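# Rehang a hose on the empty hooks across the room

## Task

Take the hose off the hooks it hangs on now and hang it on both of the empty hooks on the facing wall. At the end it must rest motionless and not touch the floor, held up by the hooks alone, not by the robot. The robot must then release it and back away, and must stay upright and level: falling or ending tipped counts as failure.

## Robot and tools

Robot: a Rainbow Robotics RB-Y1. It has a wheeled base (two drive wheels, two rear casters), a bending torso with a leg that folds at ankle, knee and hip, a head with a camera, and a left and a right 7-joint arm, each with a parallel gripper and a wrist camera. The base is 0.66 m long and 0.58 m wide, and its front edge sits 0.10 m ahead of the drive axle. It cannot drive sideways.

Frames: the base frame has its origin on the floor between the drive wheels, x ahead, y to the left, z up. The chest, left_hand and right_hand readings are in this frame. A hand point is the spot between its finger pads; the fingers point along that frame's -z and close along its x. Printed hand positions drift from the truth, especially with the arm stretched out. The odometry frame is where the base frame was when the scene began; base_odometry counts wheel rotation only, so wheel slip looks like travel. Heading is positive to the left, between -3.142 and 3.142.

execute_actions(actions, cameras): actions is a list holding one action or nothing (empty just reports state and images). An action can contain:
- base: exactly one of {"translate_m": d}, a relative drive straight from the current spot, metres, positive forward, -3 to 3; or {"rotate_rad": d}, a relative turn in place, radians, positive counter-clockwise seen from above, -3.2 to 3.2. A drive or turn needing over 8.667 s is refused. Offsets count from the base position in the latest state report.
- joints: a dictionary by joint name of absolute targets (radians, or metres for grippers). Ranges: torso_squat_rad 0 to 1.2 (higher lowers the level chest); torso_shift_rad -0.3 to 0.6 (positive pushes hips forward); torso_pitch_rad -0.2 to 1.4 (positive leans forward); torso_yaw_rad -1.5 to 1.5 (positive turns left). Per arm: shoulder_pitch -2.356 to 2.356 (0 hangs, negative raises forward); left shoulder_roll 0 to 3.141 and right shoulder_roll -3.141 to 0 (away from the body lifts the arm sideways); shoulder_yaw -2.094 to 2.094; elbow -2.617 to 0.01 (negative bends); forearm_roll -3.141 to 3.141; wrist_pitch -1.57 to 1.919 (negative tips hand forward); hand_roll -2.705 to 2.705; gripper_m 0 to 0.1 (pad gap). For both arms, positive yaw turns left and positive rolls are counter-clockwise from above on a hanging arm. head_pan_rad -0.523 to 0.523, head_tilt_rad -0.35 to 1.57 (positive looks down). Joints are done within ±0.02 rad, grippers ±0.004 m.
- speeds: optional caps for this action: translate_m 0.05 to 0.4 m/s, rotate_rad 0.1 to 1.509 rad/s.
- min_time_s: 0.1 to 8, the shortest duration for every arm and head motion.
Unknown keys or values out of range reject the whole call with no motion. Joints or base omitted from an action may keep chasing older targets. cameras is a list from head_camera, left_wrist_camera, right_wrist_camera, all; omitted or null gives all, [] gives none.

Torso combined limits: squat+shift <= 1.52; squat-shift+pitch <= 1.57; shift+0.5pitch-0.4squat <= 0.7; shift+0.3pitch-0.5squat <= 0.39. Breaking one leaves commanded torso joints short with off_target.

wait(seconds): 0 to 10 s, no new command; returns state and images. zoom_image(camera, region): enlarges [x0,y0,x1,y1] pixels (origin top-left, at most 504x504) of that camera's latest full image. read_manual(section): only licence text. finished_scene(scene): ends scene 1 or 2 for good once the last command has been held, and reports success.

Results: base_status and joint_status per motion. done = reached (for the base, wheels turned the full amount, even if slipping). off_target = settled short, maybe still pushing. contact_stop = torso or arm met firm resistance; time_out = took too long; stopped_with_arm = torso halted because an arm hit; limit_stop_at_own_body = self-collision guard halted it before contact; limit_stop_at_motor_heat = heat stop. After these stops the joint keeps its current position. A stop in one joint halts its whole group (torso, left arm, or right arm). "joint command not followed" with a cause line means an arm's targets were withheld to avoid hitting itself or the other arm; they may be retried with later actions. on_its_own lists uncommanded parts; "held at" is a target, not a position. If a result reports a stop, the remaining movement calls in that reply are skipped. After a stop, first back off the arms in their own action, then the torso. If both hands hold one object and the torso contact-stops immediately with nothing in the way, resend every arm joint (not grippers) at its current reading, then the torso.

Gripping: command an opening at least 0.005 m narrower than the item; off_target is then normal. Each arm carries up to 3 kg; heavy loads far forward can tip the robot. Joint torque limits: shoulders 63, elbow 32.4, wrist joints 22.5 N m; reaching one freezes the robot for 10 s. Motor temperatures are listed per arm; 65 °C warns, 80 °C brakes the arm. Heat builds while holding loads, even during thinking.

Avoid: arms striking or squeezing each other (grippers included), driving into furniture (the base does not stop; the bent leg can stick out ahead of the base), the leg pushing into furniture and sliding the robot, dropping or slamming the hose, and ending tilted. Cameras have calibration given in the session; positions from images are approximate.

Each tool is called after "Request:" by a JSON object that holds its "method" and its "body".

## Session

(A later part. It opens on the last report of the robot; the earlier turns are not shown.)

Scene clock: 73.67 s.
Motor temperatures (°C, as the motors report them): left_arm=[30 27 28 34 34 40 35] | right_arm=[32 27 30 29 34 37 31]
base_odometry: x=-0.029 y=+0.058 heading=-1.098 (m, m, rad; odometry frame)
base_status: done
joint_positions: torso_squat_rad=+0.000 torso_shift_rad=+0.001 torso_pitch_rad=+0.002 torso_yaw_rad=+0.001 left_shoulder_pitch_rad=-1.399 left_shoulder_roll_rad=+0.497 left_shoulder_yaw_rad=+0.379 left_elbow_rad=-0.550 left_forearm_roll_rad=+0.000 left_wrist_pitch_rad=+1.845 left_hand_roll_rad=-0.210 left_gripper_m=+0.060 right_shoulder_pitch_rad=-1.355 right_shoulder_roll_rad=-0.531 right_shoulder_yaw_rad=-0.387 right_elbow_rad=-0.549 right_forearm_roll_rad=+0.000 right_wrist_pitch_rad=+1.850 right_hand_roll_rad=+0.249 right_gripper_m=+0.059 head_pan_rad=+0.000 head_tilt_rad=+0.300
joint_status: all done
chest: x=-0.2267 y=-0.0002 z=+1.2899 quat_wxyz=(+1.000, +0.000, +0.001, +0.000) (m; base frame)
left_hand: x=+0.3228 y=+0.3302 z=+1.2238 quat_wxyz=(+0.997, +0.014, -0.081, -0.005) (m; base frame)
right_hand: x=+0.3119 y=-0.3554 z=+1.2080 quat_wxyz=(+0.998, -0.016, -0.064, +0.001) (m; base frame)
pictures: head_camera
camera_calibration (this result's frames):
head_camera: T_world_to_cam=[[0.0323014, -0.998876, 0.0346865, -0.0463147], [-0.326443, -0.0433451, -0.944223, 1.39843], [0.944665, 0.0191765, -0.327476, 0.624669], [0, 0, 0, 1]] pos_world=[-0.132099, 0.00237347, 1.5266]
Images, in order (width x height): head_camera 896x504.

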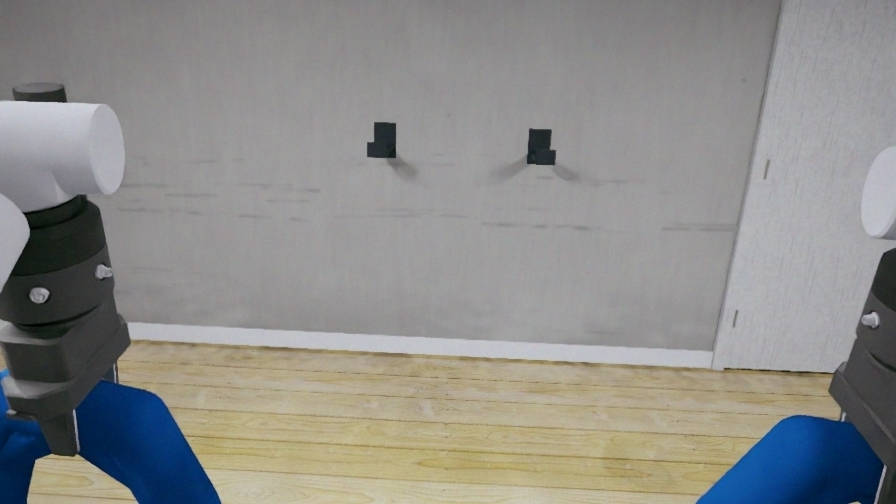

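Request:
{"method": "execute_actions", "body": {"actions": [{"base": {"translate_m": 1.85}, "joints": {"head_tilt_rad": 0.55, "left_shoulder_pitch_rad": -1.369, "left_shoulder_roll_rad": 0.578, "left_shoulder_yaw_rad": 0.388, "left_wrist_pitch_rad": 1.88, "left_hand_roll_rad": -0.286, "right_shoulder_pitch_rad": -1.379, "right_shoulder_roll_rad": -0.479, "right_shoulder_yaw_rad": -0.374, "right_wrist_pitch_rad": 1.882, "right_hand_roll_rad": 0.189}, "min_time_s": 3.0}]}}

Scene clock: 85.73 s.
Motor temperatures (°C, as the motors report them): left_arm=[30 27 28 34 34 40 35] | right_arm=[32 27 30 29 34 37 31]
base_odometry: x=+0.814 y=-1.589 heading=-1.098 (m, m, rad; odometry frame)
base_status: done
joint_positions: torso_squat_rad=+0.000 torso_shift_rad=+0.001 torso_pitch_rad=+0.002 torso_yaw_rad=+0.001 left_shoulder_pitch_rad=-1.368 left_shoulder_roll_rad=+0.577 left_shoulder_yaw_rad=+0.388 left_elbow_rad=-0.550 left_forearm_roll_rad=+0.000 left_wrist_pitch_rad=+1.880 left_hand_roll_rad=-0.286 left_gripper_m=+0.060 right_shoulder_pitch_rad=-1.378 right_shoulder_roll_rad=-0.479 right_shoulder_yaw_rad=-0.374 right_elbow_rad=-0.549 right_forearm_roll_rad=+0.000 right_wrist_pitch_rad=+1.882 right_hand_roll_rad=+0.189 right_gripper_m=+0.059 head_pan_rad=+0.000 head_tilt_rad=+0.550
joint_status: all done
chest: x=-0.2265 y=-0.0002 z=+1.2899 quat_wxyz=(+1.000, +0.000, +0.001, +0.000) (m; base frame)
left_hand: x=+0.3039 y=+0.3757 z=+1.2237 quat_wxyz=(+0.998, +0.019, -0.063, +0.000) (m; base frame)
right_hand: x=+0.3120 y=-0.3232 z=+1.2080 quat_wxyz=(+0.999, -0.010, -0.050, +0.000) (m; base frame)
pictures: head_camera, left_wrist_camera, right_wrist_camera
camera_calibration (this result's frames):
head_camera: T_world_to_cam=[[0.0399301, -0.99887, 0.0257791, -0.0314922], [-0.550004, -0.0435114, -0.834028, 1.18867], [0.834207, 0.0191243, -0.55112, 0.935142], [0, 0, 0, 1]] pos_world=[-0.125072, 0.00238011, 1.50757]
left_wrist_camera: T_world_to_cam=[[0.993994, 0.0222393, 0.107152, -0.43795], [-0.0456299, -0.805736, 0.590515, -0.370326], [0.0994687, -0.591858, -0.799882, 1.25645], [0, 0, 0, 1]] pos_world=[0.293445, 0.454993, 1.27062]
right_wrist_camera: T_world_to_cam=[[-0.999627, -0.00248791, -0.0272098, 0.340566], [-0.0182298, 0.802524, 0.596342, -0.415324], [0.0203529, 0.596615, -0.802269, 1.23391], [0, 0, 0, 1]] pos_world=[0.307754, -0.402015, 1.24687]
Images, in order (width x height): head_camera 896x504, left_wrist_camera 644x364, right_wrist_camera 644x364.

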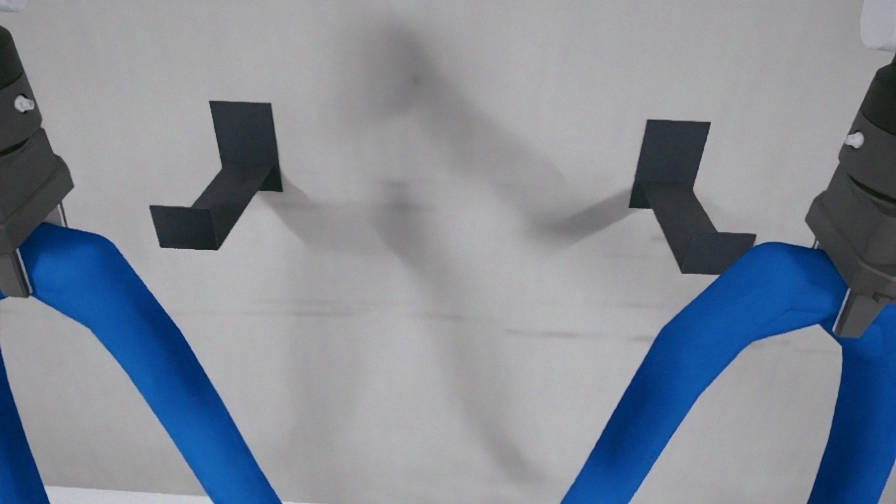

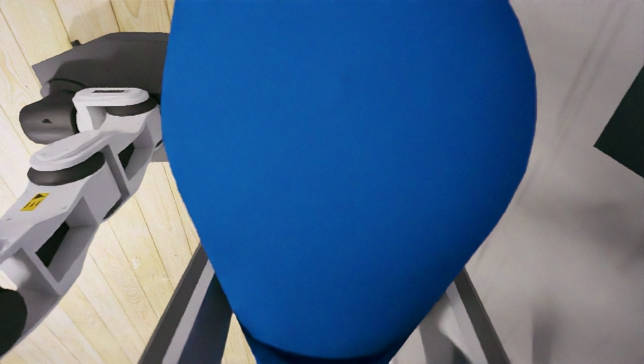

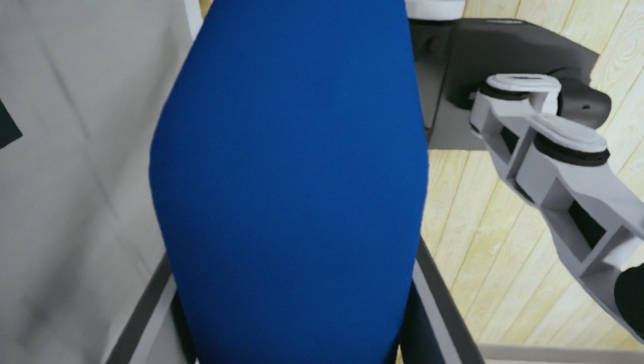

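Request:
{"method": "zoom_image", "body": {"camera": "head_camera", "region": [140, 90, 300, 260]}}

Request:
{"method": "zoom_image", "body": {"camera": "head_camera", "region": [620, 110, 780, 280]}}

Region (140, 90, 300, 260) of head_camera's 896x504 image, scaled by 2.965, with more detail than that image has; it fills the left 474 columns of this view, and the rest is white.

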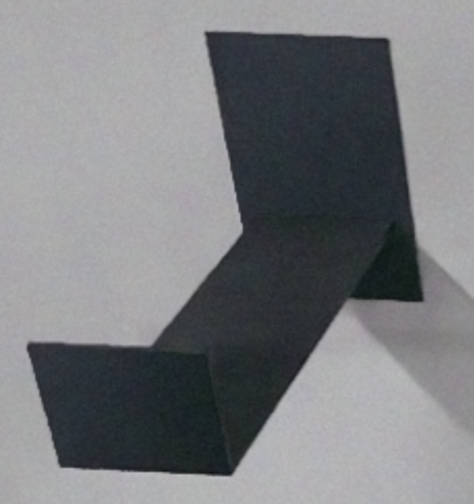

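Region (620, 110, 780, 280) of head_camera's 896x504 image, scaled by 2.965, with more detail than that image has; it fills the left 474 columns of this view, and the rest is white.

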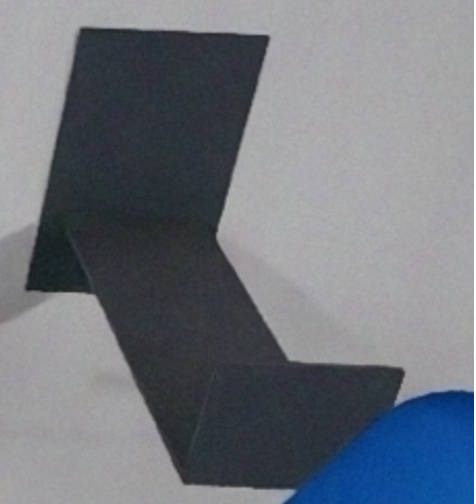

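Request:
{"method": "zoom_image", "body": {"camera": "head_camera", "region": [646, 220, 896, 504]}}

Request:
{"method": "zoom_image", "body": {"camera": "head_camera", "region": [0, 200, 250, 484]}}

Region (646, 220, 896, 504) of head_camera's 896x504 image, scaled by 1.775, with more detail than that image has; it fills the left 444 columns of this view, and the rest is white.

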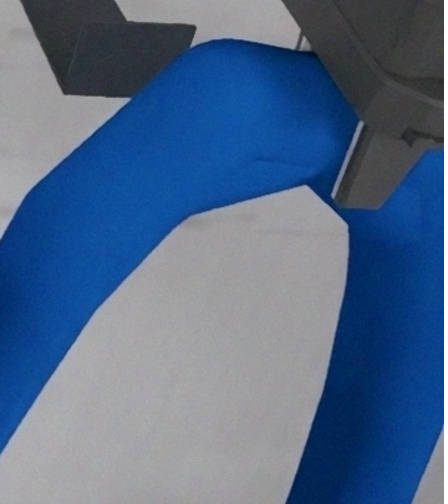

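Region (0, 200, 250, 484) of head_camera's 896x504 image, scaled by 1.775, with more detail than that image has; it fills the left 444 columns of this view, and the rest is white.

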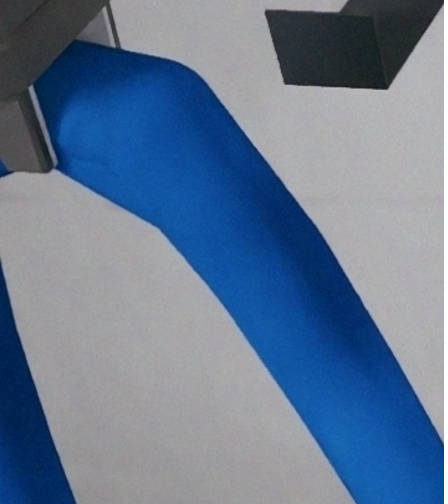

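Request:
{"method": "execute_actions", "body": {"actions": [{"base": {"translate_m": 0.334}, "joints": {"head_tilt_rad": 0.7, "left_shoulder_pitch_rad": -1.404, "left_shoulder_roll_rad": 0.565, "left_wrist_pitch_rad": 1.9, "left_hand_roll_rad": -0.262, "right_shoulder_pitch_rad": -1.388, "right_shoulder_roll_rad": -0.531, "right_shoulder_yaw_rad": -0.385, "right_wrist_pitch_rad": 1.905, "right_hand_roll_rad": 0.234}, "min_time_s": 0.8, "speeds": {"translate_m": 0.25}}]}}

Scene clock: 94.67 s.
Motor temperatures (°C, as the motors report them): left_arm=[30 27 28 34 34 40 35] | right_arm=[33 27 30 29 34 37 31]
base_odometry: x=+0.966 y=-1.887 heading=-1.098 (m, m, rad; odometry frame)
base_status: done
joint_positions: torso_squat_rad=+0.000 torso_shift_rad=+0.001 torso_pitch_rad=+0.002 torso_yaw_rad=+0.001 left_shoulder_pitch_rad=-1.403 left_shoulder_roll_rad=+0.565 left_shoulder_yaw_rad=+0.388 left_elbow_rad=-0.550 left_forearm_roll_rad=+0.000 left_wrist_pitch_rad=+1.900 left_hand_roll_rad=-0.262 left_gripper_m=+0.060 right_shoulder_pitch_rad=-1.387 right_shoulder_roll_rad=-0.530 right_shoulder_yaw_rad=-0.385 right_elbow_rad=-0.549 right_forearm_roll_rad=+0.000 right_wrist_pitch_rad=+1.905 right_hand_roll_rad=+0.234 right_gripper_m=+0.059 head_pan_rad=+0.000 head_tilt_rad=+0.700
joint_status: all done
chest: x=-0.2266 y=-0.0002 z=+1.2899 quat_wxyz=(+1.000, +0.000, +0.001, +0.000) (m; base frame)
left_hand: x=+0.3068 y=+0.3616 z=+1.2377 quat_wxyz=(+0.998, +0.014, -0.068, +0.000) (m; base frame)
right_hand: x=+0.3059 y=-0.3464 z=+1.2224 quat_wxyz=(+0.999, -0.009, -0.052, +0.000) (m; base frame)
pictures: head_camera, left_wrist_camera, right_wrist_camera
camera_calibration (this result's frames):
head_camera: T_world_to_cam=[[0.0433559, -0.998867, 0.0196244, -0.0216247], [-0.668388, -0.0435998, -0.742533, 1.02812], [0.742548, 0.0190765, -0.669521, 1.09291], [0, 0, 0, 1]] pos_world=[-0.12342, 0.00237659, 1.49557]
left_wrist_camera: T_world_to_cam=[[0.992901, 0.0235122, 0.116596, -0.453893], [-0.0513888, -0.799258, 0.598787, -0.400641], [0.107269, -0.600528, -0.792376, 1.25052], [0, 0, 0, 1]] pos_world=[0.29594, 0.441431, 1.2837]
right_wrist_camera: T_world_to_cam=[[-0.999493, -0.00156448, -0.0317903, 0.340644], [-0.0202348, 0.802204, 0.596706, -0.405297], [0.0245688, 0.597047, -0.80183, 1.25775], [0, 0, 0, 1]] pos_world=[0.301369, -0.425272, 1.26117]
Images, in order (width x height): head_camera 896x504, left_wrist_camera 644x364, right_wrist_camera 644x364.

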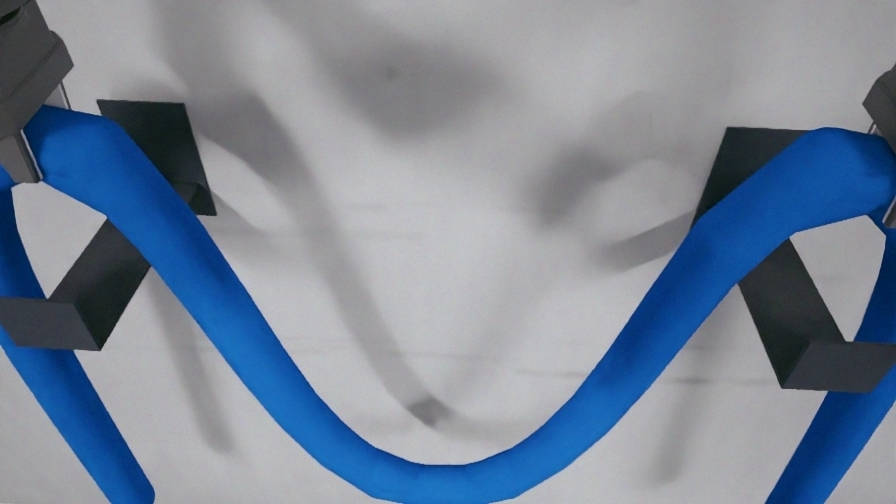

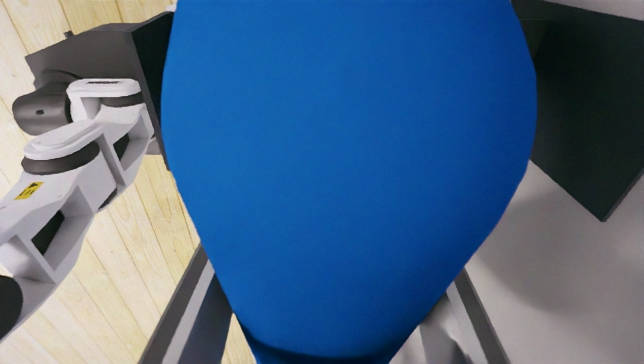

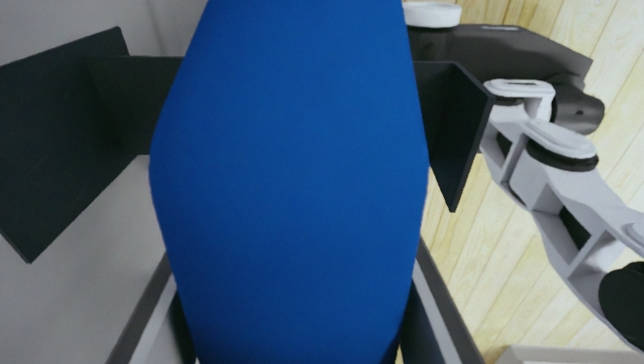

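Request:
{"method": "execute_actions", "body": {"actions": [{"joints": {"torso_squat_rad": 0.61}}]}}

Scene clock: 99.00 s.
Motor temperatures (°C, as the motors report them): left_arm=[30 27 28 34 34 40 35] | right_arm=[33 27 30 29 34 37 31]
base_odometry: x=+0.966 y=-1.887 heading=-1.098 (m, m, rad; odometry frame)
base_status: not commanded
joint_positions: torso_squat_rad=+0.610 torso_shift_rad=+0.001 torso_pitch_rad=+0.001 torso_yaw_rad=+0.001 left_shoulder_pitch_rad=-1.404 left_shoulder_roll_rad=+0.565 left_shoulder_yaw_rad=+0.388 left_elbow_rad=-0.550 left_forearm_roll_rad=+0.000 left_wrist_pitch_rad=+1.900 left_hand_roll_rad=-0.262 left_gripper_m=+0.060 right_shoulder_pitch_rad=-1.388 right_shoulder_roll_rad=-0.531 right_shoulder_yaw_rad=-0.385 right_elbow_rad=-0.550 right_forearm_roll_rad=+0.000 right_wrist_pitch_rad=+1.905 right_hand_roll_rad=+0.234 right_gripper_m=+0.059 head_pan_rad=+0.000 head_tilt_rad=+0.700
joint_status: all done
chest: x=-0.2272 y=-0.0003 z=+1.1637 quat_wxyz=(+1.000, +0.000, +0.000, +0.000) (m; base frame)
left_hand: x=+0.3066 y=+0.3612 z=+1.1129 quat_wxyz=(+0.997, +0.013, -0.069, +0.000) (m; base frame)
right_hand: x=+0.3055 y=-0.3466 z=+1.0971 quat_wxyz=(+0.999, -0.009, -0.053, +0.000) (m; base frame)
pictures: head_camera, left_wrist_camera, right_wrist_camera
camera_calibration (this result's frames):
head_camera: T_world_to_cam=[[0.0433072, -0.998871, 0.019546, -0.0190732], [-0.667773, -0.043493, -0.743093, 0.93476], [0.743104, 0.019129, -0.668902, 1.00824], [0, 0, 0, 1]] pos_world=[-0.124195, 0.00231726, 1.3694]
left_wrist_camera: T_world_to_cam=[[0.992584, 0.0227625, 0.119411, -0.441904], [-0.0537089, -0.799112, 0.598778, -0.325568], [0.109052, -0.600751, -0.791963, 1.15041], [0, 0, 0, 1]] pos_world=[0.295686, 0.441005, 1.1588]
right_wrist_camera: T_world_to_cam=[[-0.999429, -0.00140498, -0.0337739, 0.338468], [-0.0212906, 0.802215, 0.596656, -0.330041], [0.0262556, 0.597034, -0.801786, 1.15679], [0, 0, 0, 1]] pos_world=[0.300875, -0.425401, 1.13585]
Images, in order (width x height): head_camera 896x504, left_wrist_camera 644x364, right_wrist_camera 644x364.

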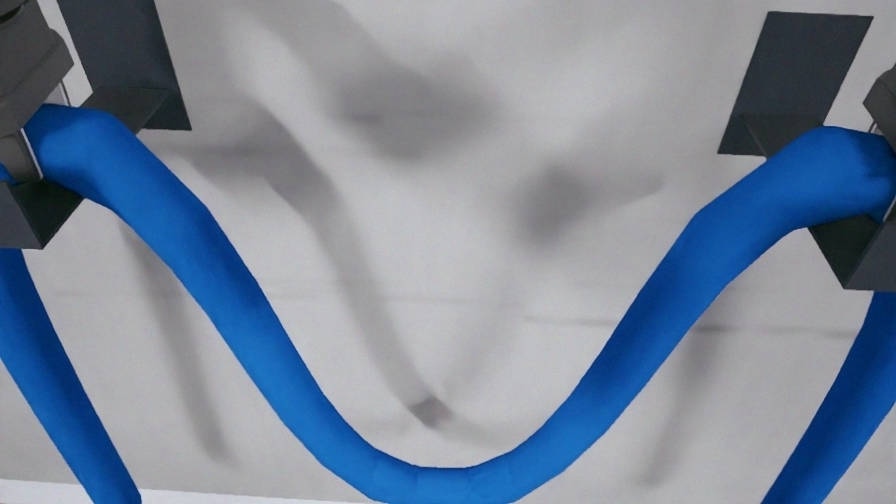

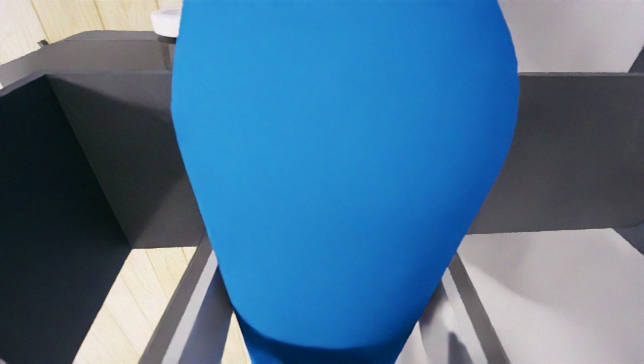

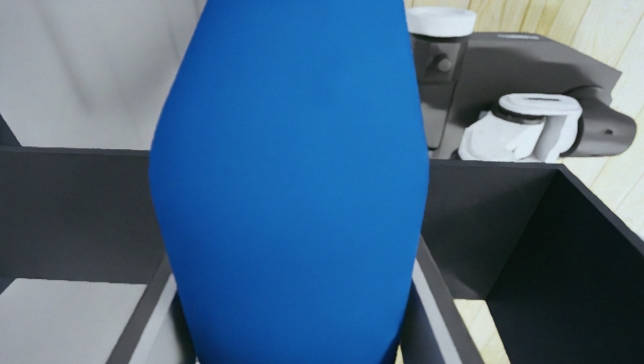

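Request:
{"method": "execute_actions", "body": {"actions": [{"joints": {"left_gripper_m": 0.082, "right_gripper_m": 0.085}}], "cameras": []}}

Request:
{"method": "execute_actions", "body": {"actions": [{"joints": {"torso_squat_rad": 0.36}}]}}

Scene clock: 100.53 s.
Motor temperatures (°C, as the motors report them): left_arm=[30 27 28 34 34 40 35] | right_arm=[33 27 30 29 34 37 31]
base_odometry: x=+0.966 y=-1.887 heading=-1.098 (m, m, rad; odometry frame)
base_status: not commanded
joint_positions: torso_squat_rad=+0.610 torso_shift_rad=+0.001 torso_pitch_rad=+0.001 torso_yaw_rad=+0.001 left_shoulder_pitch_rad=-1.404 left_shoulder_roll_rad=+0.565 left_shoulder_yaw_rad=+0.388 left_elbow_rad=-0.550 left_forearm_roll_rad=+0.000 left_wrist_pitch_rad=+1.900 left_hand_roll_rad=-0.262 left_gripper_m=+0.082 right_shoulder_pitch_rad=-1.388 right_shoulder_roll_rad=-0.531 right_shoulder_yaw_rad=-0.385 right_elbow_rad=-0.550 right_forearm_roll_rad=+0.000 right_wrist_pitch_rad=+1.905 right_hand_roll_rad=+0.234 right_gripper_m=+0.085 head_pan_rad=+0.000 head_tilt_rad=+0.700
joint_status: all done
chest: x=-0.2271 y=-0.0002 z=+1.1637 quat_wxyz=(+1.000, +0.000, +0.000, +0.000) (m; base frame)
left_hand: x=+0.3067 y=+0.3613 z=+1.1127 quat_wxyz=(+0.998, +0.013, -0.069, +0.000) (m; base frame)
right_hand: x=+0.3055 y=-0.3465 z=+1.0971 quat_wxyz=(+0.999, -0.010, -0.053, +0.000) (m; base frame)
pictures: none
No camera images: the call's "cameras" was empty. Leave "cameras" out to get every camera's image.

Scene clock: 102.17 s.
Motor temperatures (°C, as the motors report them): left_arm=[30 27 28 34 34 40 35] | right_arm=[33 27 30 29 34 37 31]
base_odometry: x=+0.966 y=-1.887 heading=-1.098 (m, m, rad; odometry frame)
base_status: not commanded
joint_positions: torso_squat_rad=+0.360 torso_shift_rad=+0.001 torso_pitch_rad=+0.001 torso_yaw_rad=+0.001 left_shoulder_pitch_rad=-1.404 left_shoulder_roll_rad=+0.565 left_shoulder_yaw_rad=+0.388 left_elbow_rad=-0.550 left_forearm_roll_rad=+0.000 left_wrist_pitch_rad=+1.900 left_hand_roll_rad=-0.262 left_gripper_m=+0.082 right_shoulder_pitch_rad=-1.388 right_shoulder_roll_rad=-0.531 right_shoulder_yaw_rad=-0.385 right_elbow_rad=-0.550 right_forearm_roll_rad=+0.000 right_wrist_pitch_rad=+1.905 right_hand_roll_rad=+0.234 right_gripper_m=+0.085 head_pan_rad=+0.000 head_tilt_rad=+0.700
joint_status: all done
chest: x=-0.2269 y=-0.0003 z=+1.2451 quat_wxyz=(+1.000, +0.000, +0.001, +0.000) (m; base frame)
left_hand: x=+0.3068 y=+0.3614 z=+1.1939 quat_wxyz=(+0.998, +0.013, -0.069, +0.000) (m; base frame)
right_hand: x=+0.3058 y=-0.3465 z=+1.1784 quat_wxyz=(+0.999, -0.010, -0.053, +0.000) (m; base frame)
pictures: head_camera, left_wrist_camera, right_wrist_camera
camera_calibration (this result's frames):
head_camera: T_world_to_cam=[[0.0433206, -0.998869, 0.0195993, -0.0207215], [-0.668059, -0.043549, -0.742833, 0.995028], [0.742846, 0.0190865, -0.66919, 1.06276], [0, 0, 0, 1]] pos_world=[-0.123835, 0.00234995, 1.45074]
left_wrist_camera: T_world_to_cam=[[0.992654, 0.0231052, 0.118762, -0.451135], [-0.0530313, -0.79919, 0.598734, -0.374041], [0.108748, -0.600634, -0.792094, 1.21489], [0, 0, 0, 1]] pos_world=[0.295868, 0.441199, 1.23984]
right_wrist_camera: T_world_to_cam=[[-0.999434, -0.00147787, -0.0336167, 0.341304], [-0.0212534, 0.802258, 0.5966, -0.378516], [0.0260876, 0.596976, -0.801835, 1.22202], [0, 0, 0, 1]] pos_world=[0.301186, -0.425348, 1.21716]
Images, in order (width x height): head_camera 896x504, left_wrist_camera 644x364, right_wrist_camera 644x364.

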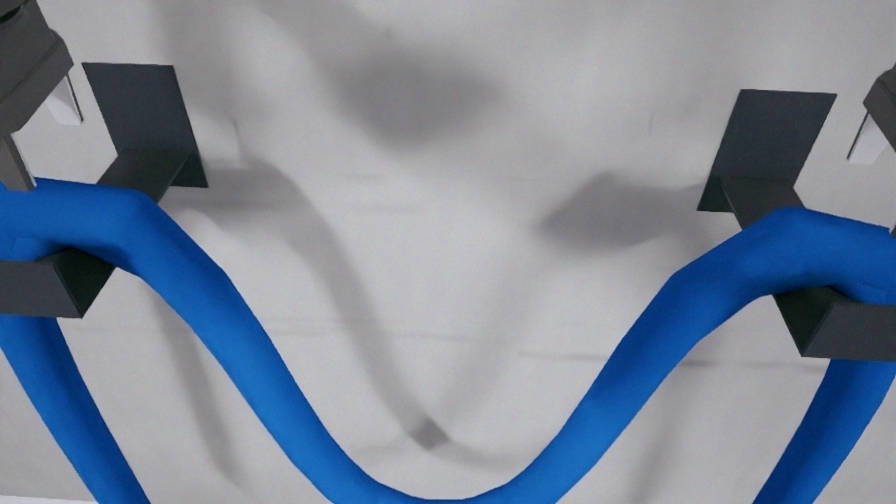

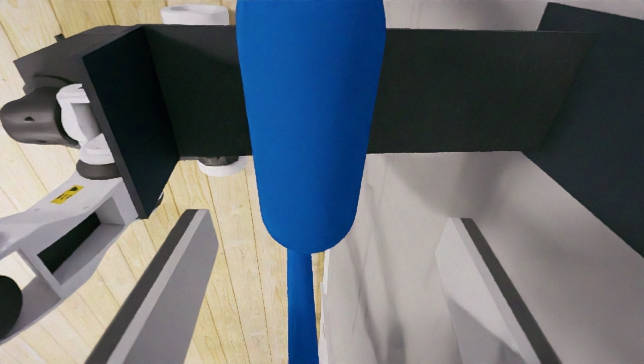

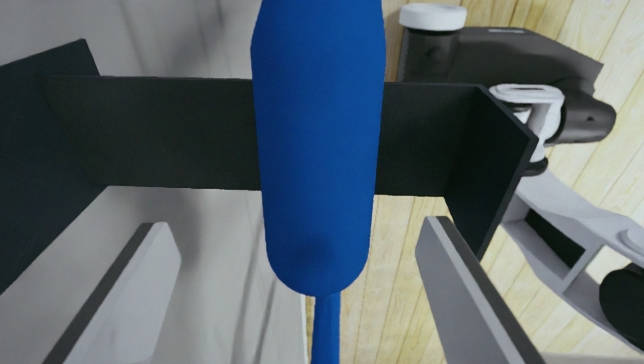

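The hose is resting in both hooks and the fingers are clear above it. Backing away.

Request:
{"method": "execute_actions", "body": {"actions": [{"base": {"translate_m": -0.6}, "joints": {"head_tilt_rad": 0.55}}], "cameras": ["head_camera"]}}

Scene clock: 105.50 s.
Motor temperatures (°C, as the motors report them): left_arm=[30 27 28 34 34 40 35] | right_arm=[33 27 30 29 34 37 31]
base_odometry: x=+0.693 y=-1.352 heading=-1.100 (m, m, rad; odometry frame)
base_status: done
joint_positions: torso_squat_rad=+0.360 torso_shift_rad=+0.001 torso_pitch_rad=+0.001 torso_yaw_rad=+0.001 left_shoulder_pitch_rad=-1.404 left_shoulder_roll_rad=+0.565 left_shoulder_yaw_rad=+0.388 left_elbow_rad=-0.550 left_forearm_roll_rad=+0.000 left_wrist_pitch_rad=+1.900 left_hand_roll_rad=-0.262 left_gripper_m=+0.082 right_shoulder_pitch_rad=-1.388 right_shoulder_roll_rad=-0.531 right_shoulder_yaw_rad=-0.385 right_elbow_rad=-0.550 right_forearm_roll_rad=+0.000 right_wrist_pitch_rad=+1.905 right_hand_roll_rad=+0.234 right_gripper_m=+0.085 head_pan_rad=+0.000 head_tilt_rad=+0.550
joint_status: all done
chest: x=-0.2270 y=-0.0002 z=+1.2451 quat_wxyz=(+1.000, +0.000, +0.001, +0.000) (m; base frame)
left_hand: x=+0.3067 y=+0.3615 z=+1.1940 quat_wxyz=(+0.998, +0.013, -0.069, +0.000) (m; base frame)
right_hand: x=+0.3057 y=-0.3465 z=+1.1785 quat_wxyz=(+0.999, -0.010, -0.053, +0.000) (m; base frame)
pictures: head_camera
camera_calibration (this result's frames):
head_camera: T_world_to_cam=[[0.0399026, -0.998871, 0.025771, -0.0303184], [-0.549506, -0.0434781, -0.834358, 1.1515], [0.834536, 0.0191317, -0.550621, 0.910272], [0, 0, 0, 1]] pos_world=[-0.125688, 0.00236581, 1.46276]
Images, in order (width x height): head_camera 896x504.

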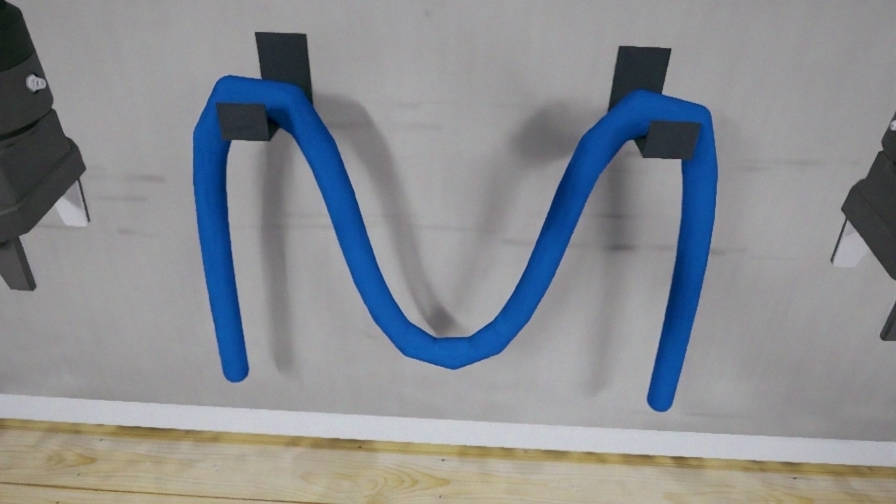

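Request:
{"method": "wait", "body": {"seconds": 2}}

Scene clock: 107.73 s.
Motor temperatures (°C, as the motors report them): left_arm=[30 27 28 34 34 40 35] | right_arm=[33 27 30 29 34 37 31]
base_odometry: x=+0.693 y=-1.352 heading=-1.100 (m, m, rad; odometry frame)
base_status: done
joint_positions: torso_squat_rad=+0.360 torso_shift_rad=+0.001 torso_pitch_rad=+0.001 torso_yaw_rad=+0.001 left_shoulder_pitch_rad=-1.404 left_shoulder_roll_rad=+0.565 left_shoulder_yaw_rad=+0.388 left_elbow_rad=-0.550 left_forearm_roll_rad=+0.000 left_wrist_pitch_rad=+1.900 left_hand_roll_rad=-0.262 left_gripper_m=+0.082 right_shoulder_pitch_rad=-1.388 right_shoulder_roll_rad=-0.531 right_shoulder_yaw_rad=-0.385 right_elbow_rad=-0.550 right_forearm_roll_rad=+0.000 right_wrist_pitch_rad=+1.905 right_hand_roll_rad=+0.234 right_gripper_m=+0.085 head_pan_rad=+0.000 head_tilt_rad=+0.550
joint_status: all done
chest: x=-0.2270 y=-0.0002 z=+1.2451 quat_wxyz=(+1.000, +0.000, +0.001, +0.000) (m; base frame)
left_hand: x=+0.3067 y=+0.3615 z=+1.1940 quat_wxyz=(+0.998, +0.013, -0.069, +0.000) (m; base frame)
right_hand: x=+0.3057 y=-0.3465 z=+1.1785 quat_wxyz=(+0.999, -0.010, -0.053, +0.000) (m; base frame)
wait: 2.00 s; at rest by 0.03 s
pictures: head_camera, left_wrist_camera, right_wrist_camera
camera_calibration (this result's frames):
head_camera: T_world_to_cam=[[0.0399028, -0.998871, 0.0257707, -0.0303182], [-0.549513, -0.043478, -0.834353, 1.1515], [0.834532, 0.0191317, -0.550627, 0.910273], [0, 0, 0, 1]] pos_world=[-0.125679, 0.00236577, 1.46276]
left_wrist_camera: T_world_to_cam=[[0.992638, 0.023251, 0.118862, -0.451225], [-0.0529741, -0.799198, 0.598728, -0.374014], [0.108916, -0.600617, -0.792083, 1.21493], [0, 0, 0, 1]] pos_world=[0.295765, 0.44129, 1.2399]
right_wrist_camera: T_world_to_cam=[[-0.999426, -0.00146266, -0.033857, 0.341554], [-0.0213841, 0.802271, 0.596577, -0.378523], [0.0262899, 0.596959, -0.801841, 1.22206], [0, 0, 0, 1]] pos_world=[0.301136, -0.425344, 1.21728]
Images, in order (width x height): head_camera 896x504, left_wrist_camera 644x364, right_wrist_camera 644x364.

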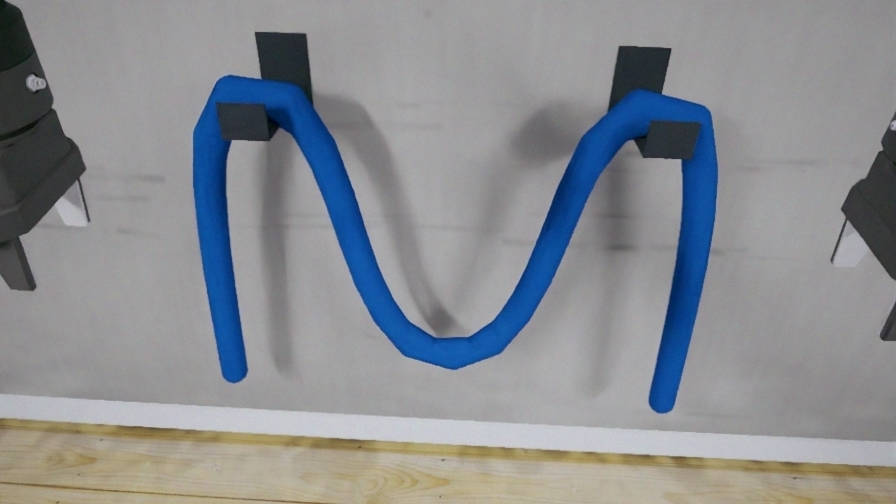

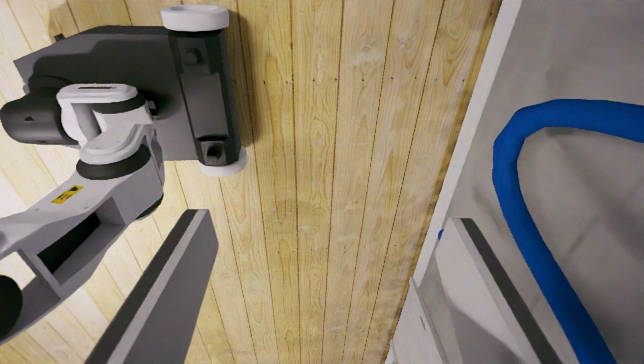

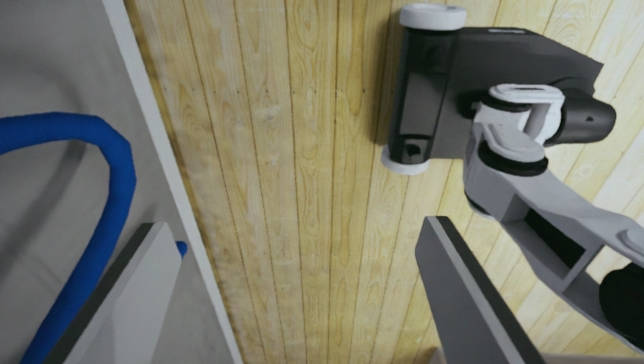

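Request:
{"method": "wait", "body": {"seconds": 6}}

Scene clock: 114.00 s.
Motor temperatures (°C, as the motors report them): left_arm=[30 27 28 34 34 40 35] | right_arm=[33 27 30 29 34 37 31]
base_odometry: x=+0.693 y=-1.352 heading=-1.100 (m, m, rad; odometry frame)
base_status: done
joint_positions: torso_squat_rad=+0.360 torso_shift_rad=+0.001 torso_pitch_rad=+0.001 torso_yaw_rad=+0.001 left_shoulder_pitch_rad=-1.404 left_shoulder_roll_rad=+0.565 left_shoulder_yaw_rad=+0.388 left_elbow_rad=-0.550 left_forearm_roll_rad=+0.000 left_wrist_pitch_rad=+1.900 left_hand_roll_rad=-0.262 left_gripper_m=+0.082 right_shoulder_pitch_rad=-1.388 right_shoulder_roll_rad=-0.531 right_shoulder_yaw_rad=-0.385 right_elbow_rad=-0.550 right_forearm_roll_rad=+0.000 right_wrist_pitch_rad=+1.905 right_hand_roll_rad=+0.234 right_gripper_m=+0.085 head_pan_rad=+0.000 head_tilt_rad=+0.550
joint_status: all done
chest: x=-0.2270 y=-0.0002 z=+1.2451 quat_wxyz=(+1.000, +0.000, +0.001, +0.000) (m; base frame)
left_hand: x=+0.3067 y=+0.3615 z=+1.1940 quat_wxyz=(+0.998, +0.013, -0.069, +0.000) (m; base frame)
right_hand: x=+0.3057 y=-0.3465 z=+1.1785 quat_wxyz=(+0.999, -0.010, -0.053, +0.000) (m; base frame)
wait: 6.00 s; at rest from the start
pictures: head_camera, left_wrist_camera, right_wrist_camera
camera_calibration (this result's frames):
head_camera: T_world_to_cam=[[0.0399028, -0.998871, 0.0257707, -0.0303183], [-0.549513, -0.043478, -0.834353, 1.1515], [0.834532, 0.0191317, -0.550627, 0.910273], [0, 0, 0, 1]] pos_world=[-0.125679, 0.00236576, 1.46276]
left_wrist_camera: T_world_to_cam=[[0.992638, 0.023251, 0.118863, -0.451225], [-0.0529742, -0.799198, 0.598728, -0.374014], [0.108916, -0.600617, -0.792083, 1.21493], [0, 0, 0, 1]] pos_world=[0.295765, 0.44129, 1.2399]
right_wrist_camera: T_world_to_cam=[[-0.999426, -0.00146271, -0.0338572, 0.341554], [-0.0213842, 0.802271, 0.596577, -0.378523], [0.02629, 0.596959, -0.801841, 1.22206], [0, 0, 0, 1]] pos_world=[0.301136, -0.425344, 1.21728]
Images, in order (width x height): head_camera 896x504, left_wrist_camera 644x364, right_wrist_camera 644x364.

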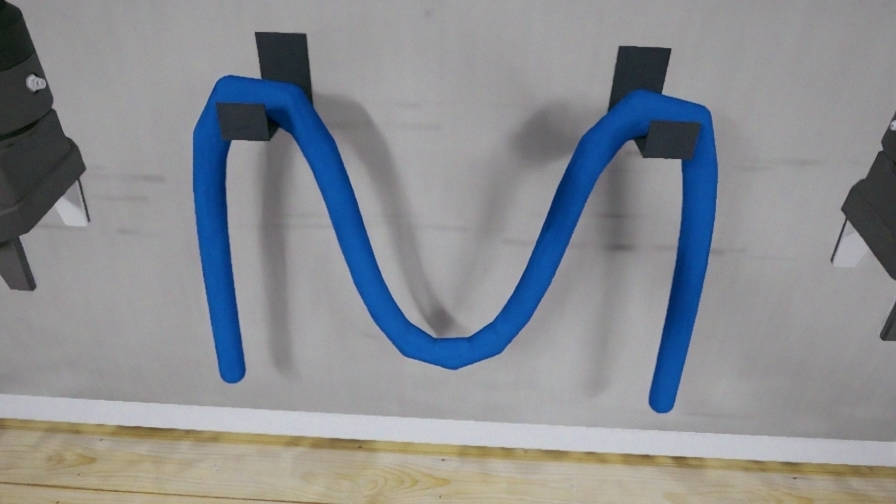

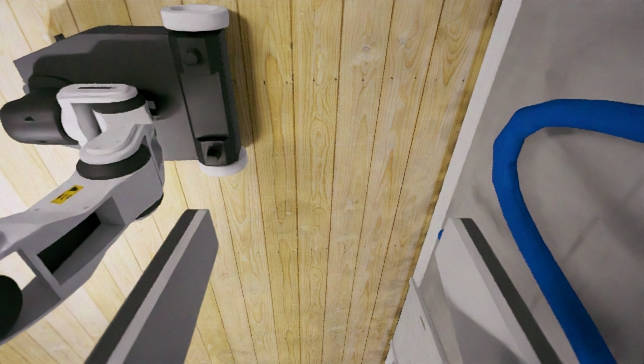

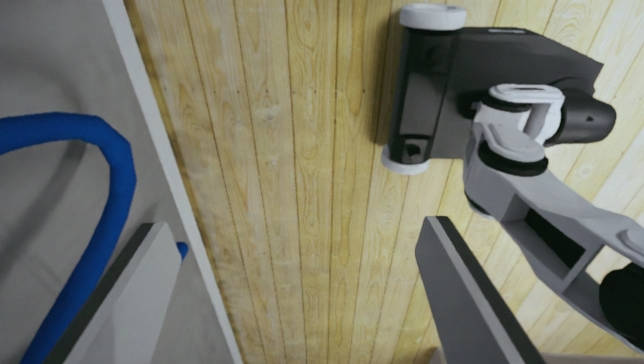

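The hose has settled in both hooks, well clear of the floor.

Request:
{"method": "finished_scene", "body": {"scene": 1}}

The scene is finished: the task was done.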